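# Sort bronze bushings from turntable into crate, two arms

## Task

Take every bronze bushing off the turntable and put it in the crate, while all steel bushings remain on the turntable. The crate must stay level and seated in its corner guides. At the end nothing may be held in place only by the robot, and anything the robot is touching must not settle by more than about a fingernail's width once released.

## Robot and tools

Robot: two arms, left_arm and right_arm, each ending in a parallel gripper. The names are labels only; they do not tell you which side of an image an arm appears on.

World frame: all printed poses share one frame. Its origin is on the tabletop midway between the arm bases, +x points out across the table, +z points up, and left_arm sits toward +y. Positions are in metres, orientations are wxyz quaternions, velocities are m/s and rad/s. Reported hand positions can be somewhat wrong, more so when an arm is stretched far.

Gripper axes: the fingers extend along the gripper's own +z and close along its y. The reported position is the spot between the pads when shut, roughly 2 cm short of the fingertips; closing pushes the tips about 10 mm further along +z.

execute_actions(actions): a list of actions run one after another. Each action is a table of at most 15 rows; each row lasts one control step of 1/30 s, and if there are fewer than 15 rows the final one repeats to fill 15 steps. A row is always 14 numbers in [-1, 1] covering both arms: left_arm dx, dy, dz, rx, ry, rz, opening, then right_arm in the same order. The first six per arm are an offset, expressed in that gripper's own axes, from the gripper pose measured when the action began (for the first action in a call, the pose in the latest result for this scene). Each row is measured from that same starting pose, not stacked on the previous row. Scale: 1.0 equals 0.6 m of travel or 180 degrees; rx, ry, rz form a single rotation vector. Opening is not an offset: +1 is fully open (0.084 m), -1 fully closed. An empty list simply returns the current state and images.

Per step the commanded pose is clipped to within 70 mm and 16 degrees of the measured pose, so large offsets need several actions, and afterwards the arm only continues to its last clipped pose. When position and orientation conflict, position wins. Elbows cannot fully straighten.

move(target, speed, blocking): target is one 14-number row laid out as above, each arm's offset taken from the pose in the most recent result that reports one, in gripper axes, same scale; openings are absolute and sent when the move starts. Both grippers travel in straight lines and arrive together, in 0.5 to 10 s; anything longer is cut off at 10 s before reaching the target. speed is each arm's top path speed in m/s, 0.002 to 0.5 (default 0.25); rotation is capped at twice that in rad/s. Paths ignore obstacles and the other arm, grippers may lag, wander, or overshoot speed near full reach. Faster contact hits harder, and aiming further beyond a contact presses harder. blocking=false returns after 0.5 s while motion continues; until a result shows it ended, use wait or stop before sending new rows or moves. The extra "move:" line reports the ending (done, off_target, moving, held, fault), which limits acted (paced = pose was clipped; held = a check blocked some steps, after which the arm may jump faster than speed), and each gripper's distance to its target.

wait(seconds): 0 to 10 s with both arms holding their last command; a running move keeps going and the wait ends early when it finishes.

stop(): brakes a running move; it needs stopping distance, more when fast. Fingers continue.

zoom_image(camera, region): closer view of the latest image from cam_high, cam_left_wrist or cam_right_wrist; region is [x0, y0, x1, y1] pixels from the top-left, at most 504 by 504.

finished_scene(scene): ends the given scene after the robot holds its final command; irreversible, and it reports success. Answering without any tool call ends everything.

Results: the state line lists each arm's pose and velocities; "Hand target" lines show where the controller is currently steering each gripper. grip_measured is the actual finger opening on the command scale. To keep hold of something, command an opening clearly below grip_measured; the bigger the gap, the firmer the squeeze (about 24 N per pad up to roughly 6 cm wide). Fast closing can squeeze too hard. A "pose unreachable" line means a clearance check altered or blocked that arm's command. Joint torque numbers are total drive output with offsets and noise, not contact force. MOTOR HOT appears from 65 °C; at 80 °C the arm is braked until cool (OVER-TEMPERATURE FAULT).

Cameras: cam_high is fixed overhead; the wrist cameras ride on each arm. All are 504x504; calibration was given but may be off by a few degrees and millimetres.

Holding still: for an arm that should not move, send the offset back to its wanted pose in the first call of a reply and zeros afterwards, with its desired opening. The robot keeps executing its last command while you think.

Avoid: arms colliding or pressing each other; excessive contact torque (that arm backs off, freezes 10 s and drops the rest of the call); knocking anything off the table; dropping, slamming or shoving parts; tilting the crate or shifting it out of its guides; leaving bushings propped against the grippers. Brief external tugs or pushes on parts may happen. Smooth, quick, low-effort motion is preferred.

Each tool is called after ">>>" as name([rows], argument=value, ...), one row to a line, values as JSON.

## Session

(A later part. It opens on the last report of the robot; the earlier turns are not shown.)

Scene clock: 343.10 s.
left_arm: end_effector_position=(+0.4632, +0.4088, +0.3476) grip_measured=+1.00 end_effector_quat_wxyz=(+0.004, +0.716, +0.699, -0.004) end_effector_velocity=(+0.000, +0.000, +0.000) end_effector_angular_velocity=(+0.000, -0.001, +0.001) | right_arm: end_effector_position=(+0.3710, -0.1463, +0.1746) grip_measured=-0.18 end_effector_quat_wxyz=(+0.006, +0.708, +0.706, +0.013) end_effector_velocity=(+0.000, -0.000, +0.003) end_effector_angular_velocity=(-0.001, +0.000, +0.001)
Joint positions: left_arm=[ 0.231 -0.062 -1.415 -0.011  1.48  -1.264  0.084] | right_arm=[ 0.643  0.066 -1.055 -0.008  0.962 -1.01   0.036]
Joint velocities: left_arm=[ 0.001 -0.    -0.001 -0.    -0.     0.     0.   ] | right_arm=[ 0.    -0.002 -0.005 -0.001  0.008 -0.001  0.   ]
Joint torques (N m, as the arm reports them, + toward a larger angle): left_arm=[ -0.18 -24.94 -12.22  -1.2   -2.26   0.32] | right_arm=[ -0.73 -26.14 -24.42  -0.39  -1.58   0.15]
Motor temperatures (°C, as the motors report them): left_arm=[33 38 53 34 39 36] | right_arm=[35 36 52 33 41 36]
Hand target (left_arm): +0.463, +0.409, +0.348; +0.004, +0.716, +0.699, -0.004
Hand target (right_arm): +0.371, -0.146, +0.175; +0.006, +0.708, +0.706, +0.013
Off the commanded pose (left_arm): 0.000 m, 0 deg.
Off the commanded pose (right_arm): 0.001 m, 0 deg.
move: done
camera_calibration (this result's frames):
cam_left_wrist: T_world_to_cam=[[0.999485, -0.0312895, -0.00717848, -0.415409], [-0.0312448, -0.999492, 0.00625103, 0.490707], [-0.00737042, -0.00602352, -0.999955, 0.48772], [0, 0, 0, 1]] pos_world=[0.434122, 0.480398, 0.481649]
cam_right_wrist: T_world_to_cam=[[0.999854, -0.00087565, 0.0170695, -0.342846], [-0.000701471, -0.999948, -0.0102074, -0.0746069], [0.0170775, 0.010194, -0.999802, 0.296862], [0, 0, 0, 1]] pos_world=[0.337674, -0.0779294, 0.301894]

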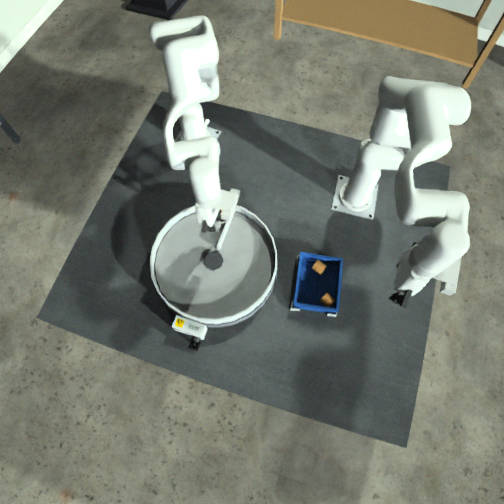

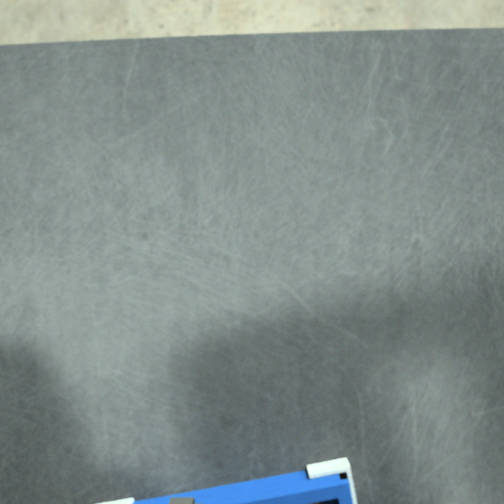

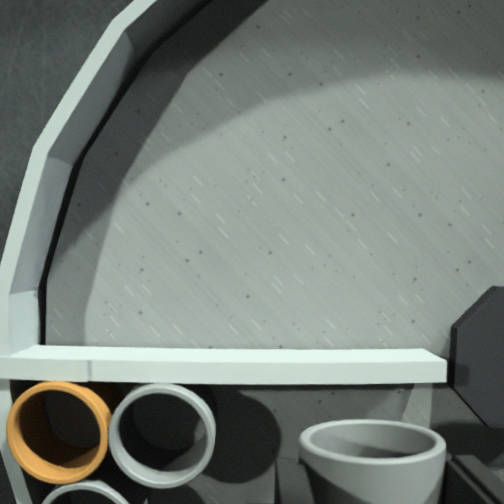

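>>> move(target=[0,0,0,0,0,0,1, 0.127,0,0,0,0,0,-1], speed=0.15)

>>> move(target=[0,0,0,0,0,0,1, 0,0,0.118,0,0,0,-1], speed=0.08)

>>> move(target=[0,0,0,0,0,0,1, 0,0,0,0,0,0,0.4])

>>> move(target=[0,0,0,0,0,0,1, 0,0,-0.118,0,0,0,0.4], speed=0.12)

>>> move(target=[0,0,0,0,0,0,1, -0.124,-0.045,0.04,0,0,0,0.4], speed=0.15)

>>> move(target=[0,0,0,0,0,0,1, 0,0,0.075,0,0,0,0.4], speed=0.07)

>>> move(target=[0,0,0,0,0,0,1, 0,0.158,0,0,0,0,0.4], speed=0.07)

>>> move(target=[0,0,0,0,0,0,1, 0,0,-0.075,0,0,0,0.4], speed=0.12)

>>> move(target=[0,0,0,0,0,0,1, 0,-0.223,0,0,0,0,0.4], speed=0.2)

>>> move(target=[0,0,0,0,0,0,1, 0,0,0.075,0,0,0,0.4], speed=0.07)

>>> move(target=[0,0,0,0,0,0,1, 0,0.083,0,0,0,0,0.4], speed=0.07)

>>> move(target=[0,0,0,0,0,0,1, 0,0,-0.075,0,0,0,0.4], speed=0.12)

>>> move(target=[0,0,0,0,0,0,1, 0,-0.078,0,0,0,0,0.4], speed=0.12)

>>> move(target=[0,0,0,0,0,0,1, 0,0,0.085,0,0,0,0.4], speed=0.07)

>>> move(target=[0,0,0,0,0,0,1, 0,0,0,0,0,0,-1])

>>> move(target=[0,0,0,0,0,0,1, 0,0,-0.2,0,0,0,-1], speed=0.1)

Scene clock: 372.43 s.
left_arm: end_effector_position=(+0.4632, +0.4088, +0.3476) grip_measured=+1.00 end_effector_quat_wxyz=(+0.004, +0.716, +0.699, -0.004) end_effector_velocity=(-0.001, +0.001, -0.001) end_effector_angular_velocity=(-0.001, +0.001, +0.003) | right_arm: end_effector_position=(+0.3711, -0.0704, +0.1754) grip_measured=-0.18 end_effector_quat_wxyz=(+0.006, +0.708, +0.706, +0.013) end_effector_velocity=(+0.000, +0.002, +0.000) end_effector_angular_velocity=(-0.000, +0.000, -0.001)
Joint positions: left_arm=[ 0.231 -0.062 -1.415 -0.011  1.48  -1.264  0.084] | right_arm=[ 0.767  0.209 -1.24  -0.011  1.005 -0.884  0.036]
Joint velocities: left_arm=[ 0.002 -0.     0.002 -0.    -0.    -0.001  0.   ] | right_arm=[ 0.003  0.004 -0.006 -0.     0.002  0.004  0.   ]
Joint torques (N m, as the arm reports them, + toward a larger angle): left_arm=[  0.49 -24.87 -12.86  -1.2   -2.12   0.04] | right_arm=[ -0.51 -29.23 -24.65  -0.21  -1.63   0.26]
Motor temperatures (°C, as the motors report them): left_arm=[33 38 53 34 39 36] | right_arm=[35 37 53 33 42 36]
Hand target (left_arm): +0.463, +0.409, +0.348; +0.004, +0.716, +0.699, -0.004
Hand target (right_arm): +0.371, -0.070, +0.175; +0.006, +0.708, +0.706, +0.013
Off the commanded pose (left_arm): 0.000 m, 0 deg.
Off the commanded pose (right_arm): 0.000 m, 0 deg.
move: done
camera_calibration (this result's frames):
cam_left_wrist: T_world_to_cam=[[0.999485, -0.0312894, -0.00717843, -0.415409], [-0.0312448, -0.999492, 0.00625103, 0.490707], [-0.00737038, -0.00602352, -0.999955, 0.48772], [0, 0, 0, 1]] pos_world=[0.434122, 0.480398, 0.481649]
cam_right_wrist: T_world_to_cam=[[0.999853, -0.00122102, 0.0171291, -0.342938], [-0.00104045, -0.999944, -0.0105467, 0.0014819], [0.017141, 0.0105273, -0.999798, 0.296895], [0, 0, 0, 1]] pos_world=[0.3378, -0.00206241, 0.302725]

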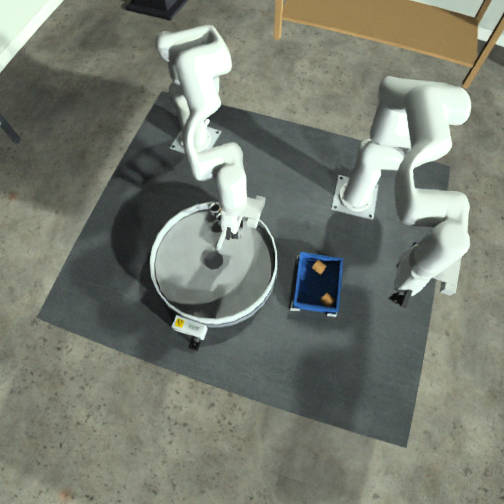

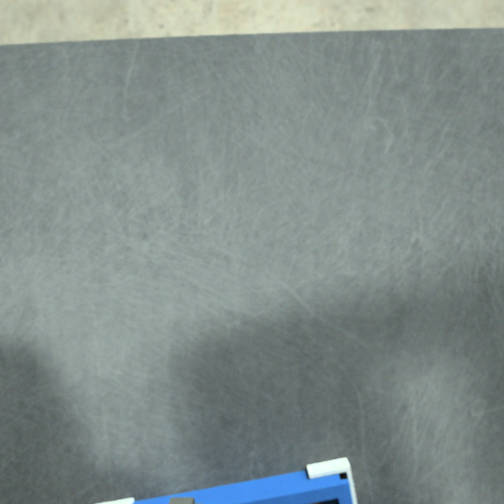

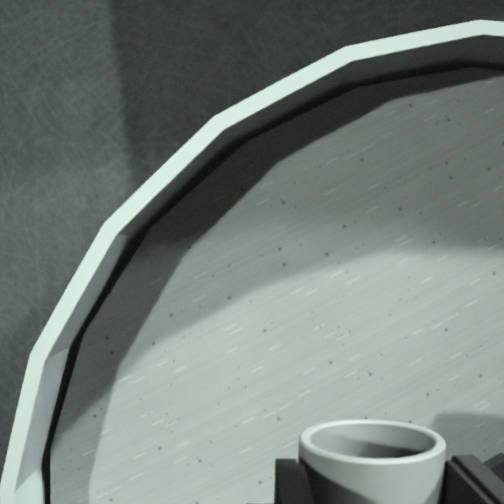

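Scene clock: 373.70 s.
left_arm: end_effector_position=(+0.4632, +0.4088, +0.3476) grip_measured=+1.00 end_effector_quat_wxyz=(+0.004, +0.716, +0.699, -0.004) end_effector_velocity=(+0.000, +0.000, +0.000) end_effector_angular_velocity=(+0.001, -0.001, +0.000) | right_arm: end_effector_position=(+0.3730, -0.0696, +0.1053) grip_measured=-0.18 end_effector_quat_wxyz=(+0.006, +0.708, +0.706, +0.013) end_effector_velocity=(+0.001, -0.000, -0.002) end_effector_angular_velocity=(+0.000, -0.002, -0.001)
Joint positions: left_arm=[ 0.231 -0.062 -1.415 -0.011  1.48  -1.264  0.084] | right_arm=[ 0.765  0.31  -1.163 -0.013  0.825 -0.883  0.036]
Joint velocities: left_arm=[ 0.    -0.    -0.001  0.001 -0.001 -0.     0.   ] | right_arm=[-0.     0.003  0.002 -0.002 -0.006  0.002 -0.   ]
Joint torques (N m, as the arm reports them, + toward a larger angle): left_arm=[ -0.34 -24.73 -12.2   -1.01  -2.18   0.01] | right_arm=[ -0.51 -30.23 -23.2   -0.21  -1.42   0.15]
Motor temperatures (°C, as the motors report them): left_arm=[33 38 53 34 39 36] | right_arm=[35 37 53 33 42 36]
Hand target (left_arm): +0.463, +0.409, +0.348; +0.004, +0.716, +0.699, -0.004
Hand target (right_arm): +0.373, -0.070, +0.105; +0.006, +0.708, +0.706, +0.013
Off the commanded pose (left_arm): 0.000 m, 0 deg.
Off the commanded pose (right_arm): 0.001 m, 0 deg.
move: done
camera_calibration (this result's frames):
cam_left_wrist: T_world_to_cam=[[0.999485, -0.0312896, -0.00717839, -0.415409], [-0.0312449, -0.999492, 0.00625102, 0.490707], [-0.00737033, -0.00602351, -0.999955, 0.48772], [0, 0, 0, 1]] pos_world=[0.434122, 0.480398, 0.481649]
cam_right_wrist: T_world_to_cam=[[0.99984, -0.00112811, 0.0178472, -0.343739], [-0.000927938, -0.999937, -0.0112199, 0.00155885], [0.0178587, 0.0112015, -0.999778, 0.226541], [0, 0, 0, 1]] pos_world=[0.33964, -0.00136664, 0.232643]

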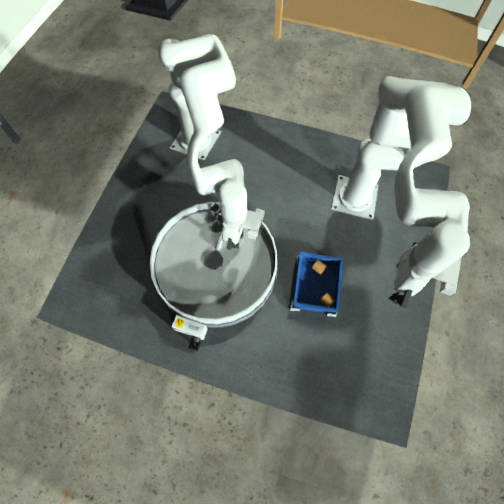

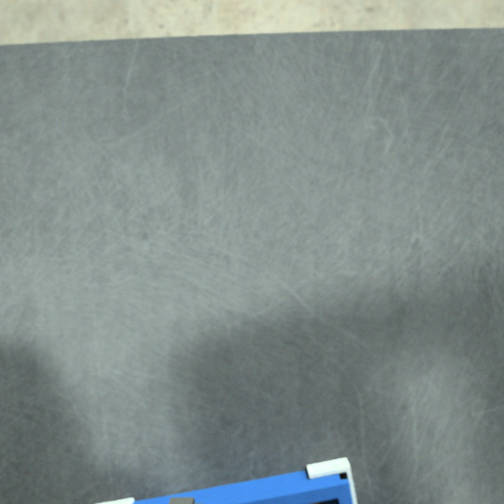

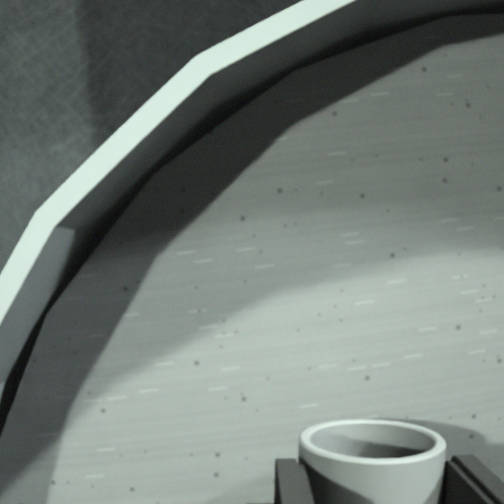

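Scene clock: 374.23 s.
left_arm: end_effector_position=(+0.4632, +0.4088, +0.3476) grip_measured=+1.00 end_effector_quat_wxyz=(+0.004, +0.716, +0.699, -0.004) end_effector_velocity=(+0.000, -0.000, +0.001) end_effector_angular_velocity=(+0.000, -0.002, +0.001) | right_arm: end_effector_position=(+0.3731, -0.0696, +0.1053) grip_measured=+0.39 end_effector_quat_wxyz=(+0.006, +0.708, +0.706, +0.013) end_effector_velocity=(+0.000, +0.000, +0.000) end_effector_angular_velocity=(+0.001, -0.002, +0.001)
Joint positions: left_arm=[ 0.231 -0.062 -1.415 -0.011  1.48  -1.264  0.084] | right_arm=[ 0.765  0.31  -1.163 -0.013  0.825 -0.883  0.061]
Joint velocities: left_arm=[-0.     0.    -0.001 -0.    -0.001 -0.001 -0.   ] | right_arm=[ 0.     0.    -0.    -0.001 -0.002 -0.001  0.   ]
Joint torques (N m, as the arm reports them, + toward a larger angle): left_arm=[  0.05 -24.81 -12.28  -0.95  -2.07   0.01] | right_arm=[ -0.88 -29.72 -22.84  -0.28  -1.4    0.33]
Motor temperatures (°C, as the motors report them): left_arm=[33 38 53 34 39 36] | right_arm=[35 37 53 33 42 36]
Hand target (left_arm): +0.463, +0.409, +0.348; +0.004, +0.716, +0.699, -0.004
Hand target (right_arm): +0.373, -0.070, +0.105; +0.006, +0.708, +0.706, +0.013
Off the commanded pose (left_arm): 0.000 m, 0 deg.
Off the commanded pose (right_arm): 0.000 m, 0 deg.
move: done
camera_calibration (this result's frames):
cam_left_wrist: T_world_to_cam=[[0.999485, -0.0312895, -0.00717855, -0.415409], [-0.0312448, -0.999492, 0.00625095, 0.490707], [-0.00737049, -0.00602344, -0.999955, 0.48772], [0, 0, 0, 1]] pos_world=[0.434122, 0.480398, 0.481649]
cam_right_wrist: T_world_to_cam=[[0.999839, -0.00112891, 0.0179201, -0.343766], [-0.000926873, -0.999936, -0.0112786, 0.00158016], [0.0179317, 0.0112602, -0.999776, 0.226559], [0, 0, 0, 1]] pos_world=[0.339649, -0.00135912, 0.232686]

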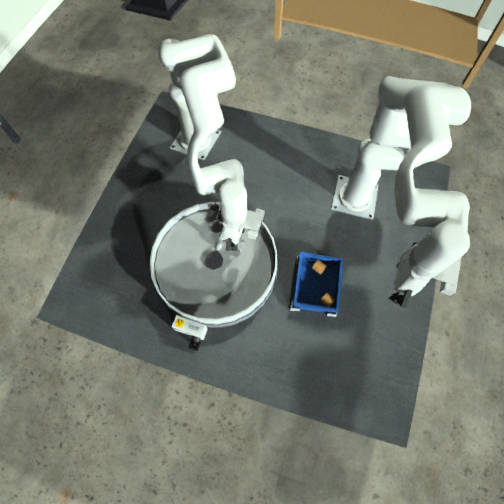

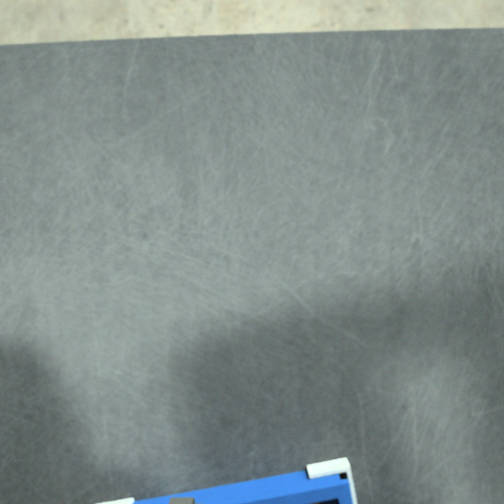

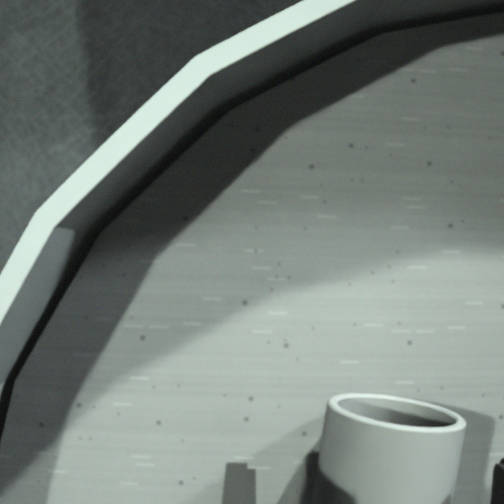

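Scene clock: 375.23 s.
left_arm: end_effector_position=(+0.4632, +0.4088, +0.3476) grip_measured=+1.00 end_effector_quat_wxyz=(+0.004, +0.716, +0.699, -0.004) end_effector_velocity=(+0.000, -0.001, -0.000) end_effector_angular_velocity=(-0.001, +0.001, -0.002) | right_arm: end_effector_position=(+0.3710, -0.0705, +0.1752) grip_measured=+0.39 end_effector_quat_wxyz=(+0.006, +0.708, +0.706, +0.013) end_effector_velocity=(+0.000, +0.000, +0.003) end_effector_angular_velocity=(+0.001, -0.001, -0.001)
Joint positions: left_arm=[ 0.231 -0.062 -1.415 -0.011  1.48  -1.264  0.084] | right_arm=[ 0.767  0.209 -1.239 -0.011  1.004 -0.884  0.061]
Joint velocities: left_arm=[-0.001 -0.     0.001 -0.001 -0.     0.001 -0.   ] | right_arm=[ 0.    -0.003 -0.005  0.     0.007  0.001 -0.   ]
Joint torques (N m, as the arm reports them, + toward a larger angle): left_arm=[ -0.01 -24.89 -11.92  -1.45  -2.28   0.17] | right_arm=[ -0.65 -28.88 -24.04  -0.43  -1.44   0.17]
Motor temperatures (°C, as the motors report them): left_arm=[33 38 53 34 39 36] | right_arm=[35 37 53 33 42 36]
Hand target (left_arm): +0.463, +0.409, +0.348; +0.004, +0.716, +0.699, -0.004
Hand target (right_arm): +0.371, -0.070, +0.176; +0.006, +0.708, +0.706, +0.013
Off the commanded pose (left_arm): 0.000 m, 0 deg.
Off the commanded pose (right_arm): 0.001 m, 0 deg.
move: done
camera_calibration (this result's frames):
cam_left_wrist: T_world_to_cam=[[0.999485, -0.0312896, -0.00717853, -0.415409], [-0.0312449, -0.999492, 0.006251, 0.490707], [-0.00737048, -0.00602349, -0.999955, 0.48772], [0, 0, 0, 1]] pos_world=[0.434122, 0.480398, 0.481649]
cam_right_wrist: T_world_to_cam=[[0.999856, -0.00122049, 0.0169306, -0.342825], [-0.00104469, -0.999945, -0.010388, 0.00138996], [0.0169424, 0.0103689, -0.999803, 0.296758], [0, 0, 0, 1]] pos_world=[0.337749, -0.00210557, 0.302518]

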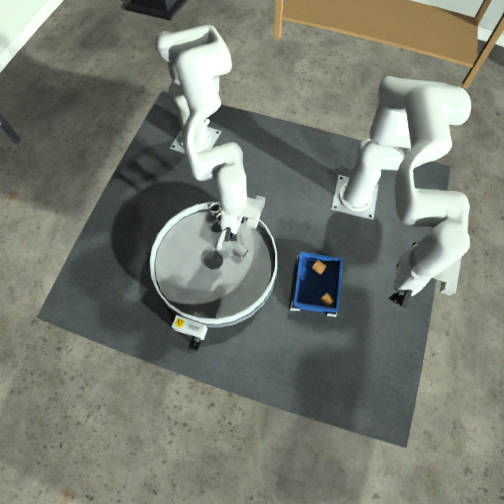

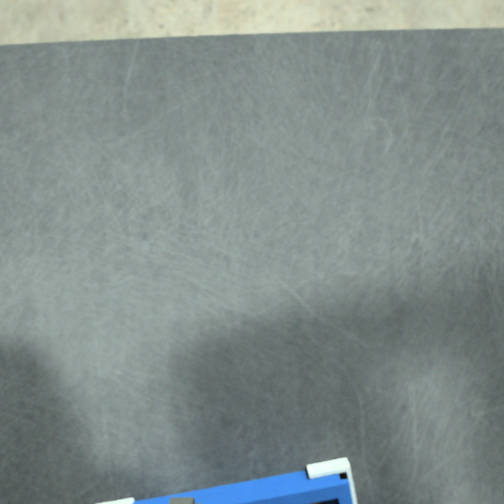

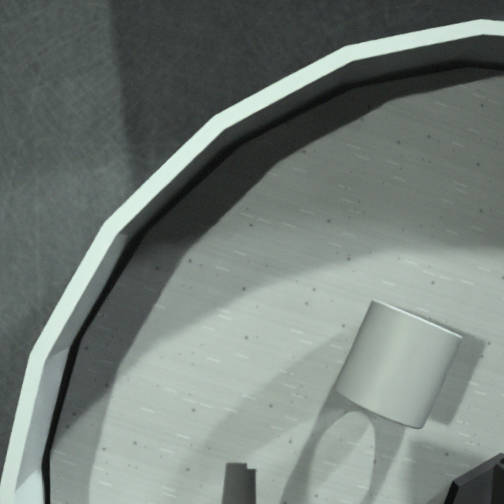

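Scene clock: 376.23 s.
left_arm: end_effector_position=(+0.4632, +0.4088, +0.3476) grip_measured=+1.00 end_effector_quat_wxyz=(+0.004, +0.716, +0.699, -0.004) end_effector_velocity=(+0.000, -0.000, +0.000) end_effector_angular_velocity=(+0.001, -0.001, -0.001) | right_arm: end_effector_position=(+0.3447, -0.1443, +0.1500) grip_measured=+0.39 end_effector_quat_wxyz=(+0.006, +0.708, +0.706, +0.013) end_effector_velocity=(-0.002, -0.002, -0.001) end_effector_angular_velocity=(+0.001, +0.002, -0.001)
Joint positions: left_arm=[ 0.231 -0.062 -1.415 -0.011  1.48  -1.264  0.084] | right_arm=[ 0.677  0.032 -0.937 -0.01   0.879 -0.974  0.061]
Joint velocities: left_arm=[-0.001 -0.    -0.001  0.     0.    -0.     0.   ] | right_arm=[-0.003 -0.006  0.011  0.002 -0.005 -0.004 -0.   ]
Joint torques (N m, as the arm reports them, + toward a larger angle): left_arm=[  0.34 -25.18 -12.44  -1.44  -2.41   0.18] | right_arm=[ -0.53 -24.18 -23.33  -0.13  -1.5    0.29]
Motor temperatures (°C, as the motors report them): left_arm=[33 38 53 34 39 36] | right_arm=[35 37 53 33 42 36]
Hand target (left_arm): +0.463, +0.409, +0.348; +0.004, +0.716, +0.699, -0.004
Hand target (right_arm): +0.345, -0.145, +0.150; +0.006, +0.708, +0.706, +0.013
Off the commanded pose (left_arm): 0.000 m, 0 deg.
Off the commanded pose (right_arm): 0.000 m, 0 deg.
move: done
camera_calibration (this result's frames):
cam_left_wrist: T_world_to_cam=[[0.999485, -0.0312896, -0.00717837, -0.415409], [-0.031245, -0.999492, 0.00625108, 0.490707], [-0.00737032, -0.00602357, -0.999955, 0.48772], [0, 0, 0, 1]] pos_world=[0.434122, 0.480398, 0.481649]
cam_right_wrist: T_world_to_cam=[[0.999852, -0.000974853, 0.0171866, -0.316169], [-0.000797226, -0.999946, -0.0103391, -0.0728131], [0.0171958, 0.0103238, -0.999799, 0.272659], [0, 0, 0, 1]] pos_world=[0.311376, -0.0759322, 0.277285]

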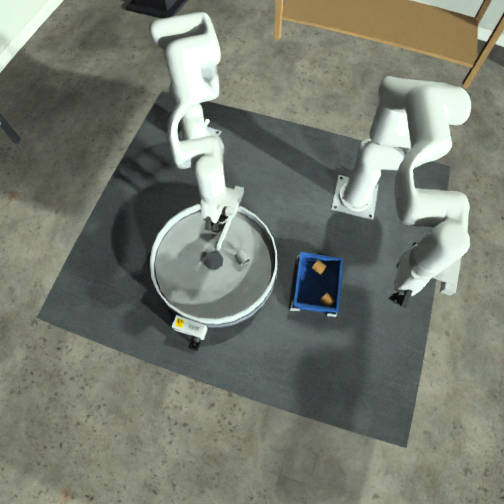

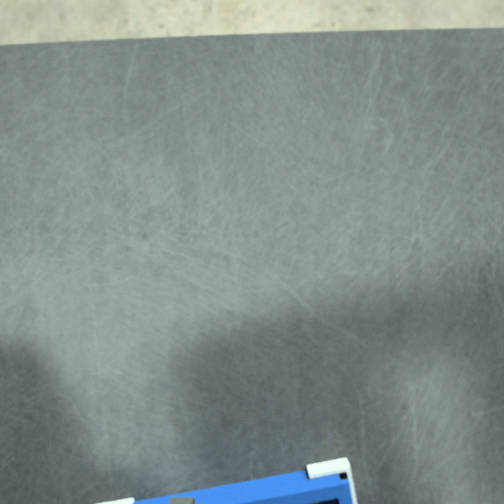

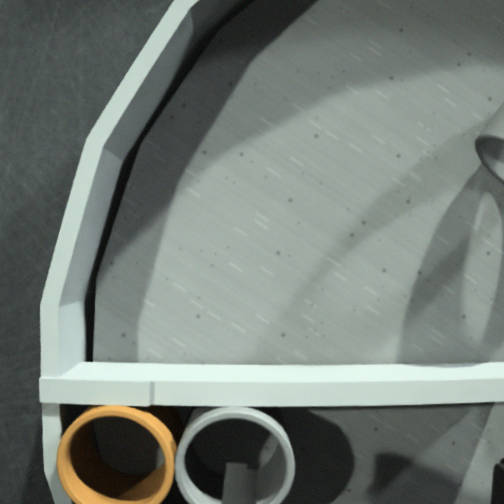

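Scene clock: 377.30 s.
left_arm: end_effector_position=(+0.4632, +0.4088, +0.3476) grip_measured=+1.00 end_effector_quat_wxyz=(+0.004, +0.716, +0.699, -0.004) end_effector_velocity=(-0.000, -0.000, +0.000) end_effector_angular_velocity=(+0.000, -0.000, -0.001) | right_arm: end_effector_position=(+0.3456, -0.1448, +0.1048) grip_measured=+0.39 end_effector_quat_wxyz=(+0.006, +0.708, +0.706, +0.012) end_effector_velocity=(+0.001, +0.001, +0.000) end_effector_angular_velocity=(+0.002, -0.004, +0.002)
Joint positions: left_arm=[ 0.231 -0.062 -1.415 -0.011  1.48  -1.264  0.084] | right_arm=[ 0.675  0.112 -0.891 -0.011  0.753 -0.974  0.061]
Joint velocities: left_arm=[-0.    -0.    -0.     0.     0.     0.001  0.   ] | right_arm=[ 0.001  0.002 -0.001 -0.    -0.005 -0.001 -0.   ]
Joint torques (N m, as the arm reports them, + toward a larger angle): left_arm=[  0.64 -24.9  -12.57  -1.39  -2.1   -0.25] | right_arm=[  2.83 -24.45 -24.25   1.33  -2.78   0.5 ]
Motor temperatures (°C, as the motors report them): left_arm=[33 38 53 34 39 36] | right_arm=[35 37 53 33 42 36]
Hand target (left_arm): +0.463, +0.409, +0.348; +0.004, +0.716, +0.699, -0.004
Hand target (right_arm): +0.346, -0.144, +0.105; +0.006, +0.708, +0.706, +0.013
Off the commanded pose (left_arm): 0.000 m, 0 deg.
Off the commanded pose (right_arm): 0.001 m, 0 deg.
move: done
camera_calibration (this result's frames):
cam_left_wrist: T_world_to_cam=[[0.999485, -0.0312898, -0.00717825, -0.415409], [-0.0312452, -0.999492, 0.00625117, 0.490707], [-0.00737021, -0.00602367, -0.999955, 0.48772], [0, 0, 0, 1]] pos_world=[0.434122, 0.480398, 0.481649]
cam_right_wrist: T_world_to_cam=[[0.999873, -0.00118091, 0.0158784, -0.316152], [-0.00103922, -0.99996, -0.00892853, -0.0738115], [0.0158883, 0.0089109, -0.999834, 0.227738], [0, 0, 0, 1]] pos_world=[0.312417, -0.0762112, 0.232061]

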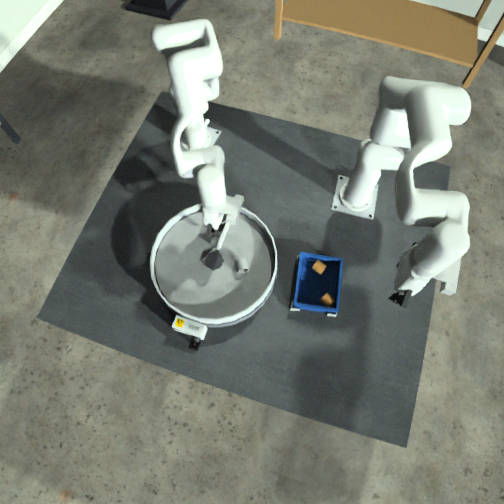

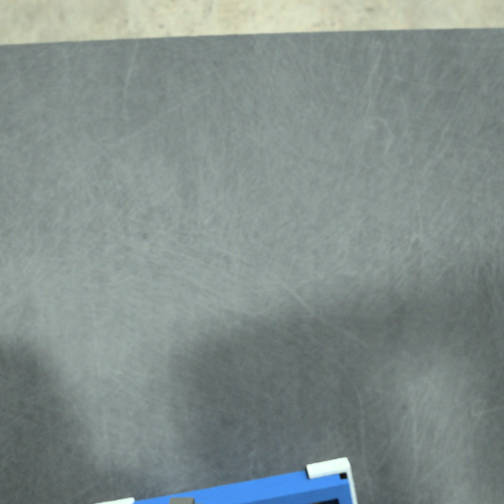

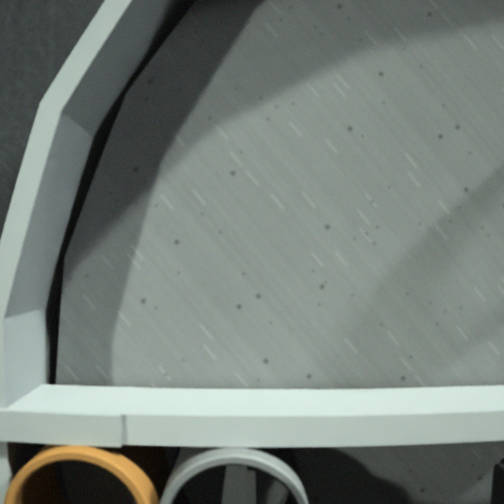

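Scene clock: 379.03 s.
left_arm: end_effector_position=(+0.4632, +0.4088, +0.3476) grip_measured=+1.00 end_effector_quat_wxyz=(+0.004, +0.716, +0.699, -0.004) end_effector_velocity=(+0.000, +0.000, -0.000) end_effector_angular_velocity=(+0.000, -0.000, +0.002) | right_arm: end_effector_position=(+0.4401, -0.1448, +0.1070) grip_measured=+0.39 end_effector_quat_wxyz=(+0.006, +0.708, +0.706, +0.011) end_effector_velocity=(+0.003, +0.001, +0.001) end_effector_angular_velocity=(+0.001, -0.002, -0.001)
Joint positions: left_arm=[ 0.231 -0.062 -1.415 -0.011  1.48  -1.264  0.084] | right_arm=[ 0.578  0.354 -1.233 -0.007  0.853 -1.074  0.061]
Joint velocities: left_arm=[ 0.     0.     0.     0.    -0.001 -0.001  0.   ] | right_arm=[-0.002  0.004 -0.01  -0.     0.003 -0.    -0.   ]
Joint torques (N m, as the arm reports them, + toward a larger angle): left_arm=[ -0.04 -24.41 -12.28  -1.02  -2.11   0.22] | right_arm=[ -0.43 -32.27 -23.81  -0.22  -1.53   0.21]
Motor temperatures (°C, as the motors report them): left_arm=[33 38 53 34 39 36] | right_arm=[35 37 53 33 42 36]
Hand target (left_arm): +0.463, +0.409, +0.348; +0.004, +0.716, +0.699, -0.004
Hand target (right_arm): +0.440, -0.145, +0.107; +0.006, +0.708, +0.706, +0.012
Off the commanded pose (left_arm): 0.000 m, 0 deg.
Off the commanded pose (right_arm): 0.000 m, 0 deg.
move: done
camera_calibration (this result's frames):
cam_left_wrist: T_world_to_cam=[[0.999485, -0.03129, -0.00717832, -0.415409], [-0.0312454, -0.999492, 0.00625111, 0.490707], [-0.00737028, -0.0060236, -0.999955, 0.48772], [0, 0, 0, 1]] pos_world=[0.434122, 0.480398, 0.481649]
cam_right_wrist: T_world_to_cam=[[0.999877, -0.00114261, 0.0156651, -0.41067], [-0.00101027, -0.999964, -0.00845367, -0.0738384], [0.0156742, 0.0084368, -0.999842, 0.228523], [0, 0, 0, 1]] pos_world=[0.406963, -0.0762329, 0.234295]

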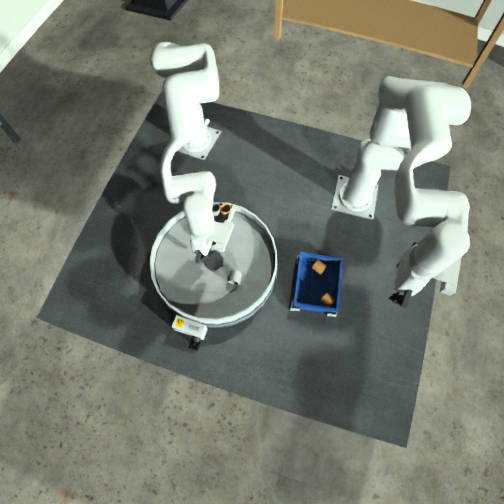

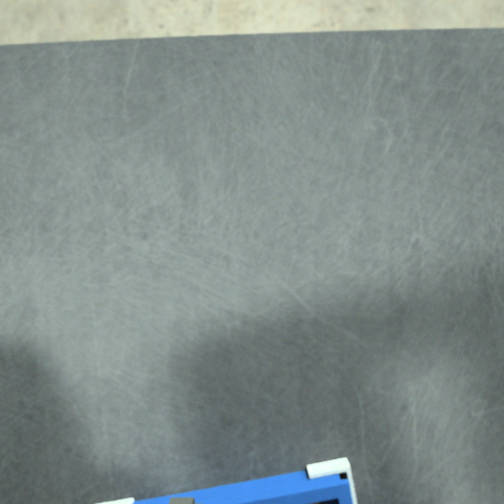

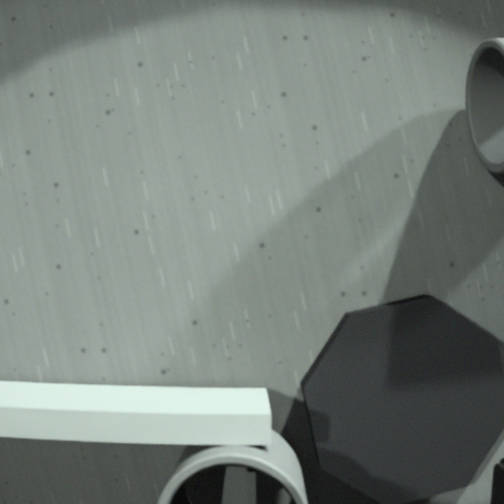

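Scene clock: 379.87 s.
left_arm: end_effector_position=(+0.4632, +0.4088, +0.3476) grip_measured=+1.00 end_effector_quat_wxyz=(+0.004, +0.716, +0.699, -0.004) end_effector_velocity=(-0.001, +0.001, -0.001) end_effector_angular_velocity=(-0.000, +0.002, +0.001) | right_arm: end_effector_position=(+0.4388, -0.1453, +0.1513) grip_measured=+0.39 end_effector_quat_wxyz=(+0.006, +0.708, +0.706, +0.011) end_effector_velocity=(-0.000, +0.000, +0.002) end_effector_angular_velocity=(-0.000, +0.002, -0.001)
Joint positions: left_arm=[ 0.231 -0.062 -1.415 -0.011  1.48  -1.264  0.084] | right_arm=[ 0.579  0.289 -1.277 -0.007  0.964 -1.075  0.061]
Joint velocities: left_arm=[ 0.002 -0.     0.001  0.     0.001  0.001  0.   ] | right_arm=[-0.    -0.002 -0.005  0.001  0.008  0.001  0.   ]
Joint torques (N m, as the arm reports them, + toward a larger angle): left_arm=[ -0.09 -24.34 -12.19  -1.02  -2.41   0.  ] | right_arm=[ -0.71 -31.04 -24.2   -0.42  -1.42   0.11]
Motor temperatures (°C, as the motors report them): left_arm=[33 38 53 34 39 36] | right_arm=[35 37 53 33 42 36]
Hand target (left_arm): +0.463, +0.409, +0.348; +0.004, +0.716, +0.699, -0.004
Hand target (right_arm): +0.439, -0.145, +0.152; +0.006, +0.708, +0.706, +0.011
Off the commanded pose (left_arm): 0.000 m, 0 deg.
Off the commanded pose (right_arm): 0.001 m, 0 deg.
move: done
camera_calibration (this result's frames):
cam_left_wrist: T_world_to_cam=[[0.999485, -0.0312899, -0.00717829, -0.415409], [-0.0312452, -0.999492, 0.00625112, 0.490707], [-0.00737025, -0.00602361, -0.999955, 0.48772], [0, 0, 0, 1]] pos_world=[0.434122, 0.480398, 0.481649]
cam_right_wrist: T_world_to_cam=[[0.999892, -0.00119604, 0.0146241, -0.409915], [-0.00108136, -0.999969, -0.0078473, -0.0739857], [0.014633, 0.00783064, -0.999862, 0.273114], [0, 0, 0, 1]] pos_world=[0.405794, -0.0766123, 0.27849]

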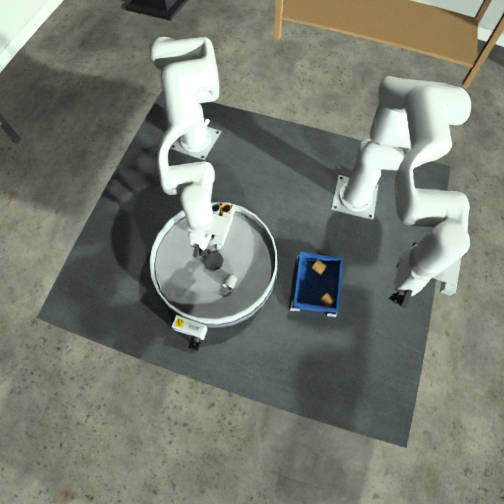

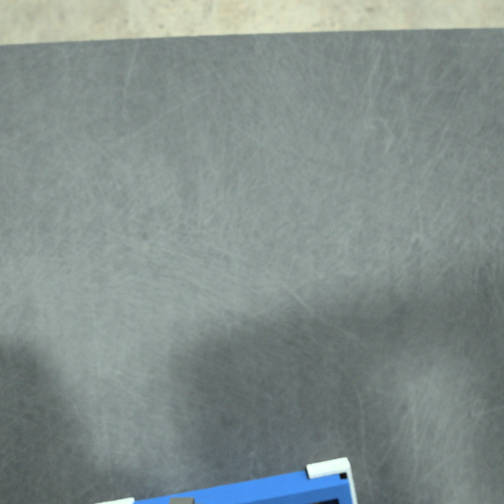

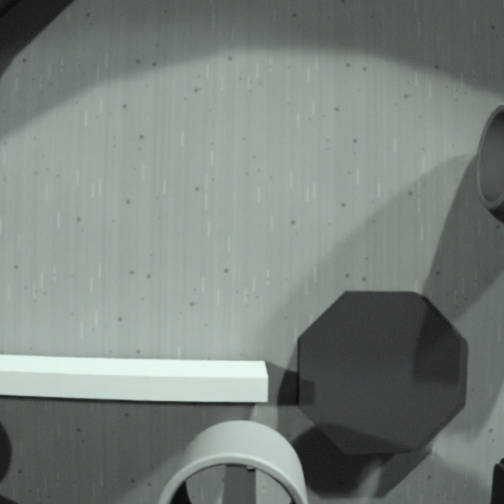

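Scene clock: 381.07 s.
left_arm: end_effector_position=(+0.4632, +0.4088, +0.3476) grip_measured=+1.00 end_effector_quat_wxyz=(+0.004, +0.716, +0.699, -0.004) end_effector_velocity=(+0.000, -0.001, -0.000) end_effector_angular_velocity=(-0.001, +0.001, -0.003) | right_arm: end_effector_position=(+0.3052, -0.1454, +0.1480) grip_measured=+0.39 end_effector_quat_wxyz=(+0.006, +0.708, +0.706, +0.011) end_effector_velocity=(-0.002, +0.000, -0.000) end_effector_angular_velocity=(+0.001, -0.000, -0.001)
Joint positions: left_arm=[ 0.231 -0.062 -1.415 -0.011  1.48  -1.264  0.084] | right_arm=[ 0.727 -0.069 -0.816 -0.012  0.862 -0.923  0.061]
Joint velocities: left_arm=[-0.002  0.    -0.    -0.001  0.001  0.001  0.   ] | right_arm=[ 0.003 -0.006  0.006  0.    -0.001  0.004  0.   ]
Joint torques (N m, as the arm reports them, + toward a larger angle): left_arm=[  0.48 -25.21 -12.34  -1.28  -2.17   0.24] | right_arm=[ -0.59 -21.74 -23.42  -0.16  -1.54   0.16]
Motor temperatures (°C, as the motors report them): left_arm=[33 38 53 34 39 36] | right_arm=[35 37 53 33 42 36]
Hand target (left_arm): +0.463, +0.409, +0.348; +0.004, +0.716, +0.699, -0.004
Hand target (right_arm): +0.305, -0.145, +0.148; +0.006, +0.708, +0.706, +0.011
Off the commanded pose (left_arm): 0.000 m, 0 deg.
Off the commanded pose (right_arm): 0.000 m, 0 deg.
move: done
camera_calibration (this result's frames):
cam_left_wrist: T_world_to_cam=[[0.999485, -0.0312897, -0.00717822, -0.415409], [-0.0312451, -0.999492, 0.00625112, 0.490707], [-0.00737017, -0.00602362, -0.999955, 0.48772], [0, 0, 0, 1]] pos_world=[0.434122, 0.480398, 0.481649]
cam_right_wrist: T_world_to_cam=[[0.999896, -0.00140257, 0.0143377, -0.276345], [-0.00128658, -0.999966, -0.00809585, -0.0741449], [0.0143485, 0.00807656, -0.999864, 0.271895], [0, 0, 0, 1]] pos_world=[0.272319, -0.0767259, 0.27522]

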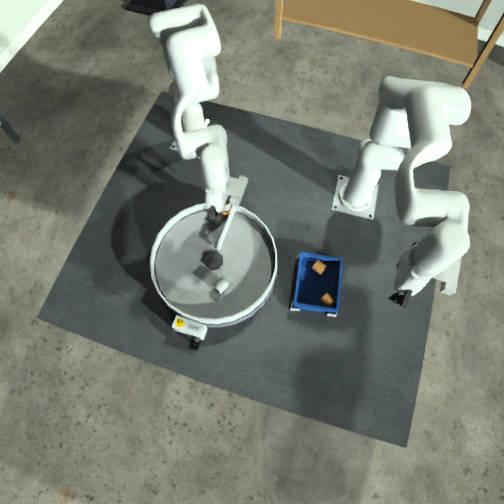

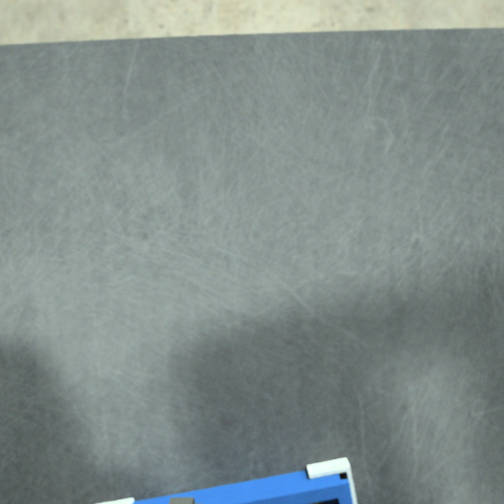

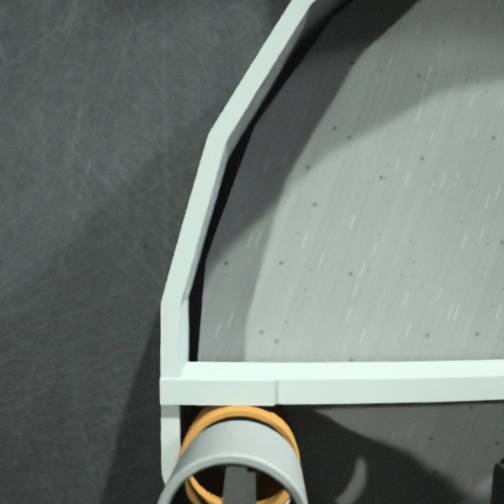

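Scene clock: 382.10 s.
left_arm: end_effector_position=(+0.4632, +0.4088, +0.3476) grip_measured=+1.00 end_effector_quat_wxyz=(+0.004, +0.716, +0.699, -0.004) end_effector_velocity=(+0.000, +0.000, +0.000) end_effector_angular_velocity=(+0.000, -0.001, +0.000) | right_arm: end_effector_position=(+0.3084, -0.1441, +0.1066) grip_measured=+0.40 end_effector_quat_wxyz=(+0.007, +0.708, +0.706, +0.015) end_effector_velocity=(+0.001, +0.001, -0.002) end_effector_angular_velocity=(+0.002, -0.001, -0.002)
Joint positions: left_arm=[ 0.231 -0.062 -1.415 -0.011  1.48  -1.264  0.084] | right_arm=[ 0.724  0.013 -0.772 -0.014  0.728 -0.922  0.061]
Joint velocities: left_arm=[ 0.    -0.    -0.001 -0.    -0.     0.    -0.   ] | right_arm=[ 0.     0.007  0.     0.001 -0.009  0.002  0.001]
Joint torques (N m, as the arm reports them, + toward a larger angle): left_arm=[  0.31 -24.46 -12.02  -1.24  -2.07  -0.03] | right_arm=[ 1.77 -3.2  -4.63  0.46 -1.56  0.5 ]
Motor temperatures (°C, as the motors report them): left_arm=[33 38 53 34 39 36] | right_arm=[35 37 52 33 42 36]
Hand target (left_arm): +0.463, +0.409, +0.348; +0.004, +0.716, +0.699, -0.004
Hand target (right_arm): +0.306, -0.145, +0.103; +0.006, +0.708, +0.706, +0.011
Off the commanded pose (left_arm): 0.000 m, 0 deg.
Off the commanded pose (right_arm): 0.004 m, 0 deg.
move: off_target (right_arm)
camera_calibration (this result's frames):
cam_left_wrist: T_world_to_cam=[[0.999485, -0.0312896, -0.00717815, -0.415409], [-0.031245, -0.999492, 0.00625104, 0.490707], [-0.0073701, -0.00602353, -0.999955, 0.48772], [0, 0, 0, 1]] pos_world=[0.434122, 0.480398, 0.481649]
cam_right_wrist: T_world_to_cam=[[0.999781, -0.00167712, 0.0208511, -0.279607], [-0.00141487, -0.99992, -0.0125858, -0.0726122], [0.0208705, 0.0125535, -0.999703, 0.229148], [0, 0, 0, 1]] pos_world=[0.274661, -0.0759519, 0.233996]

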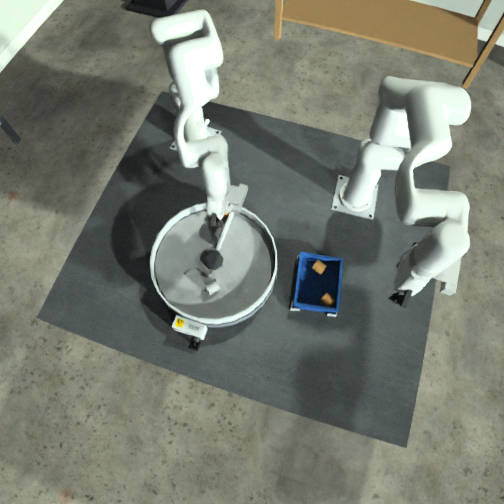

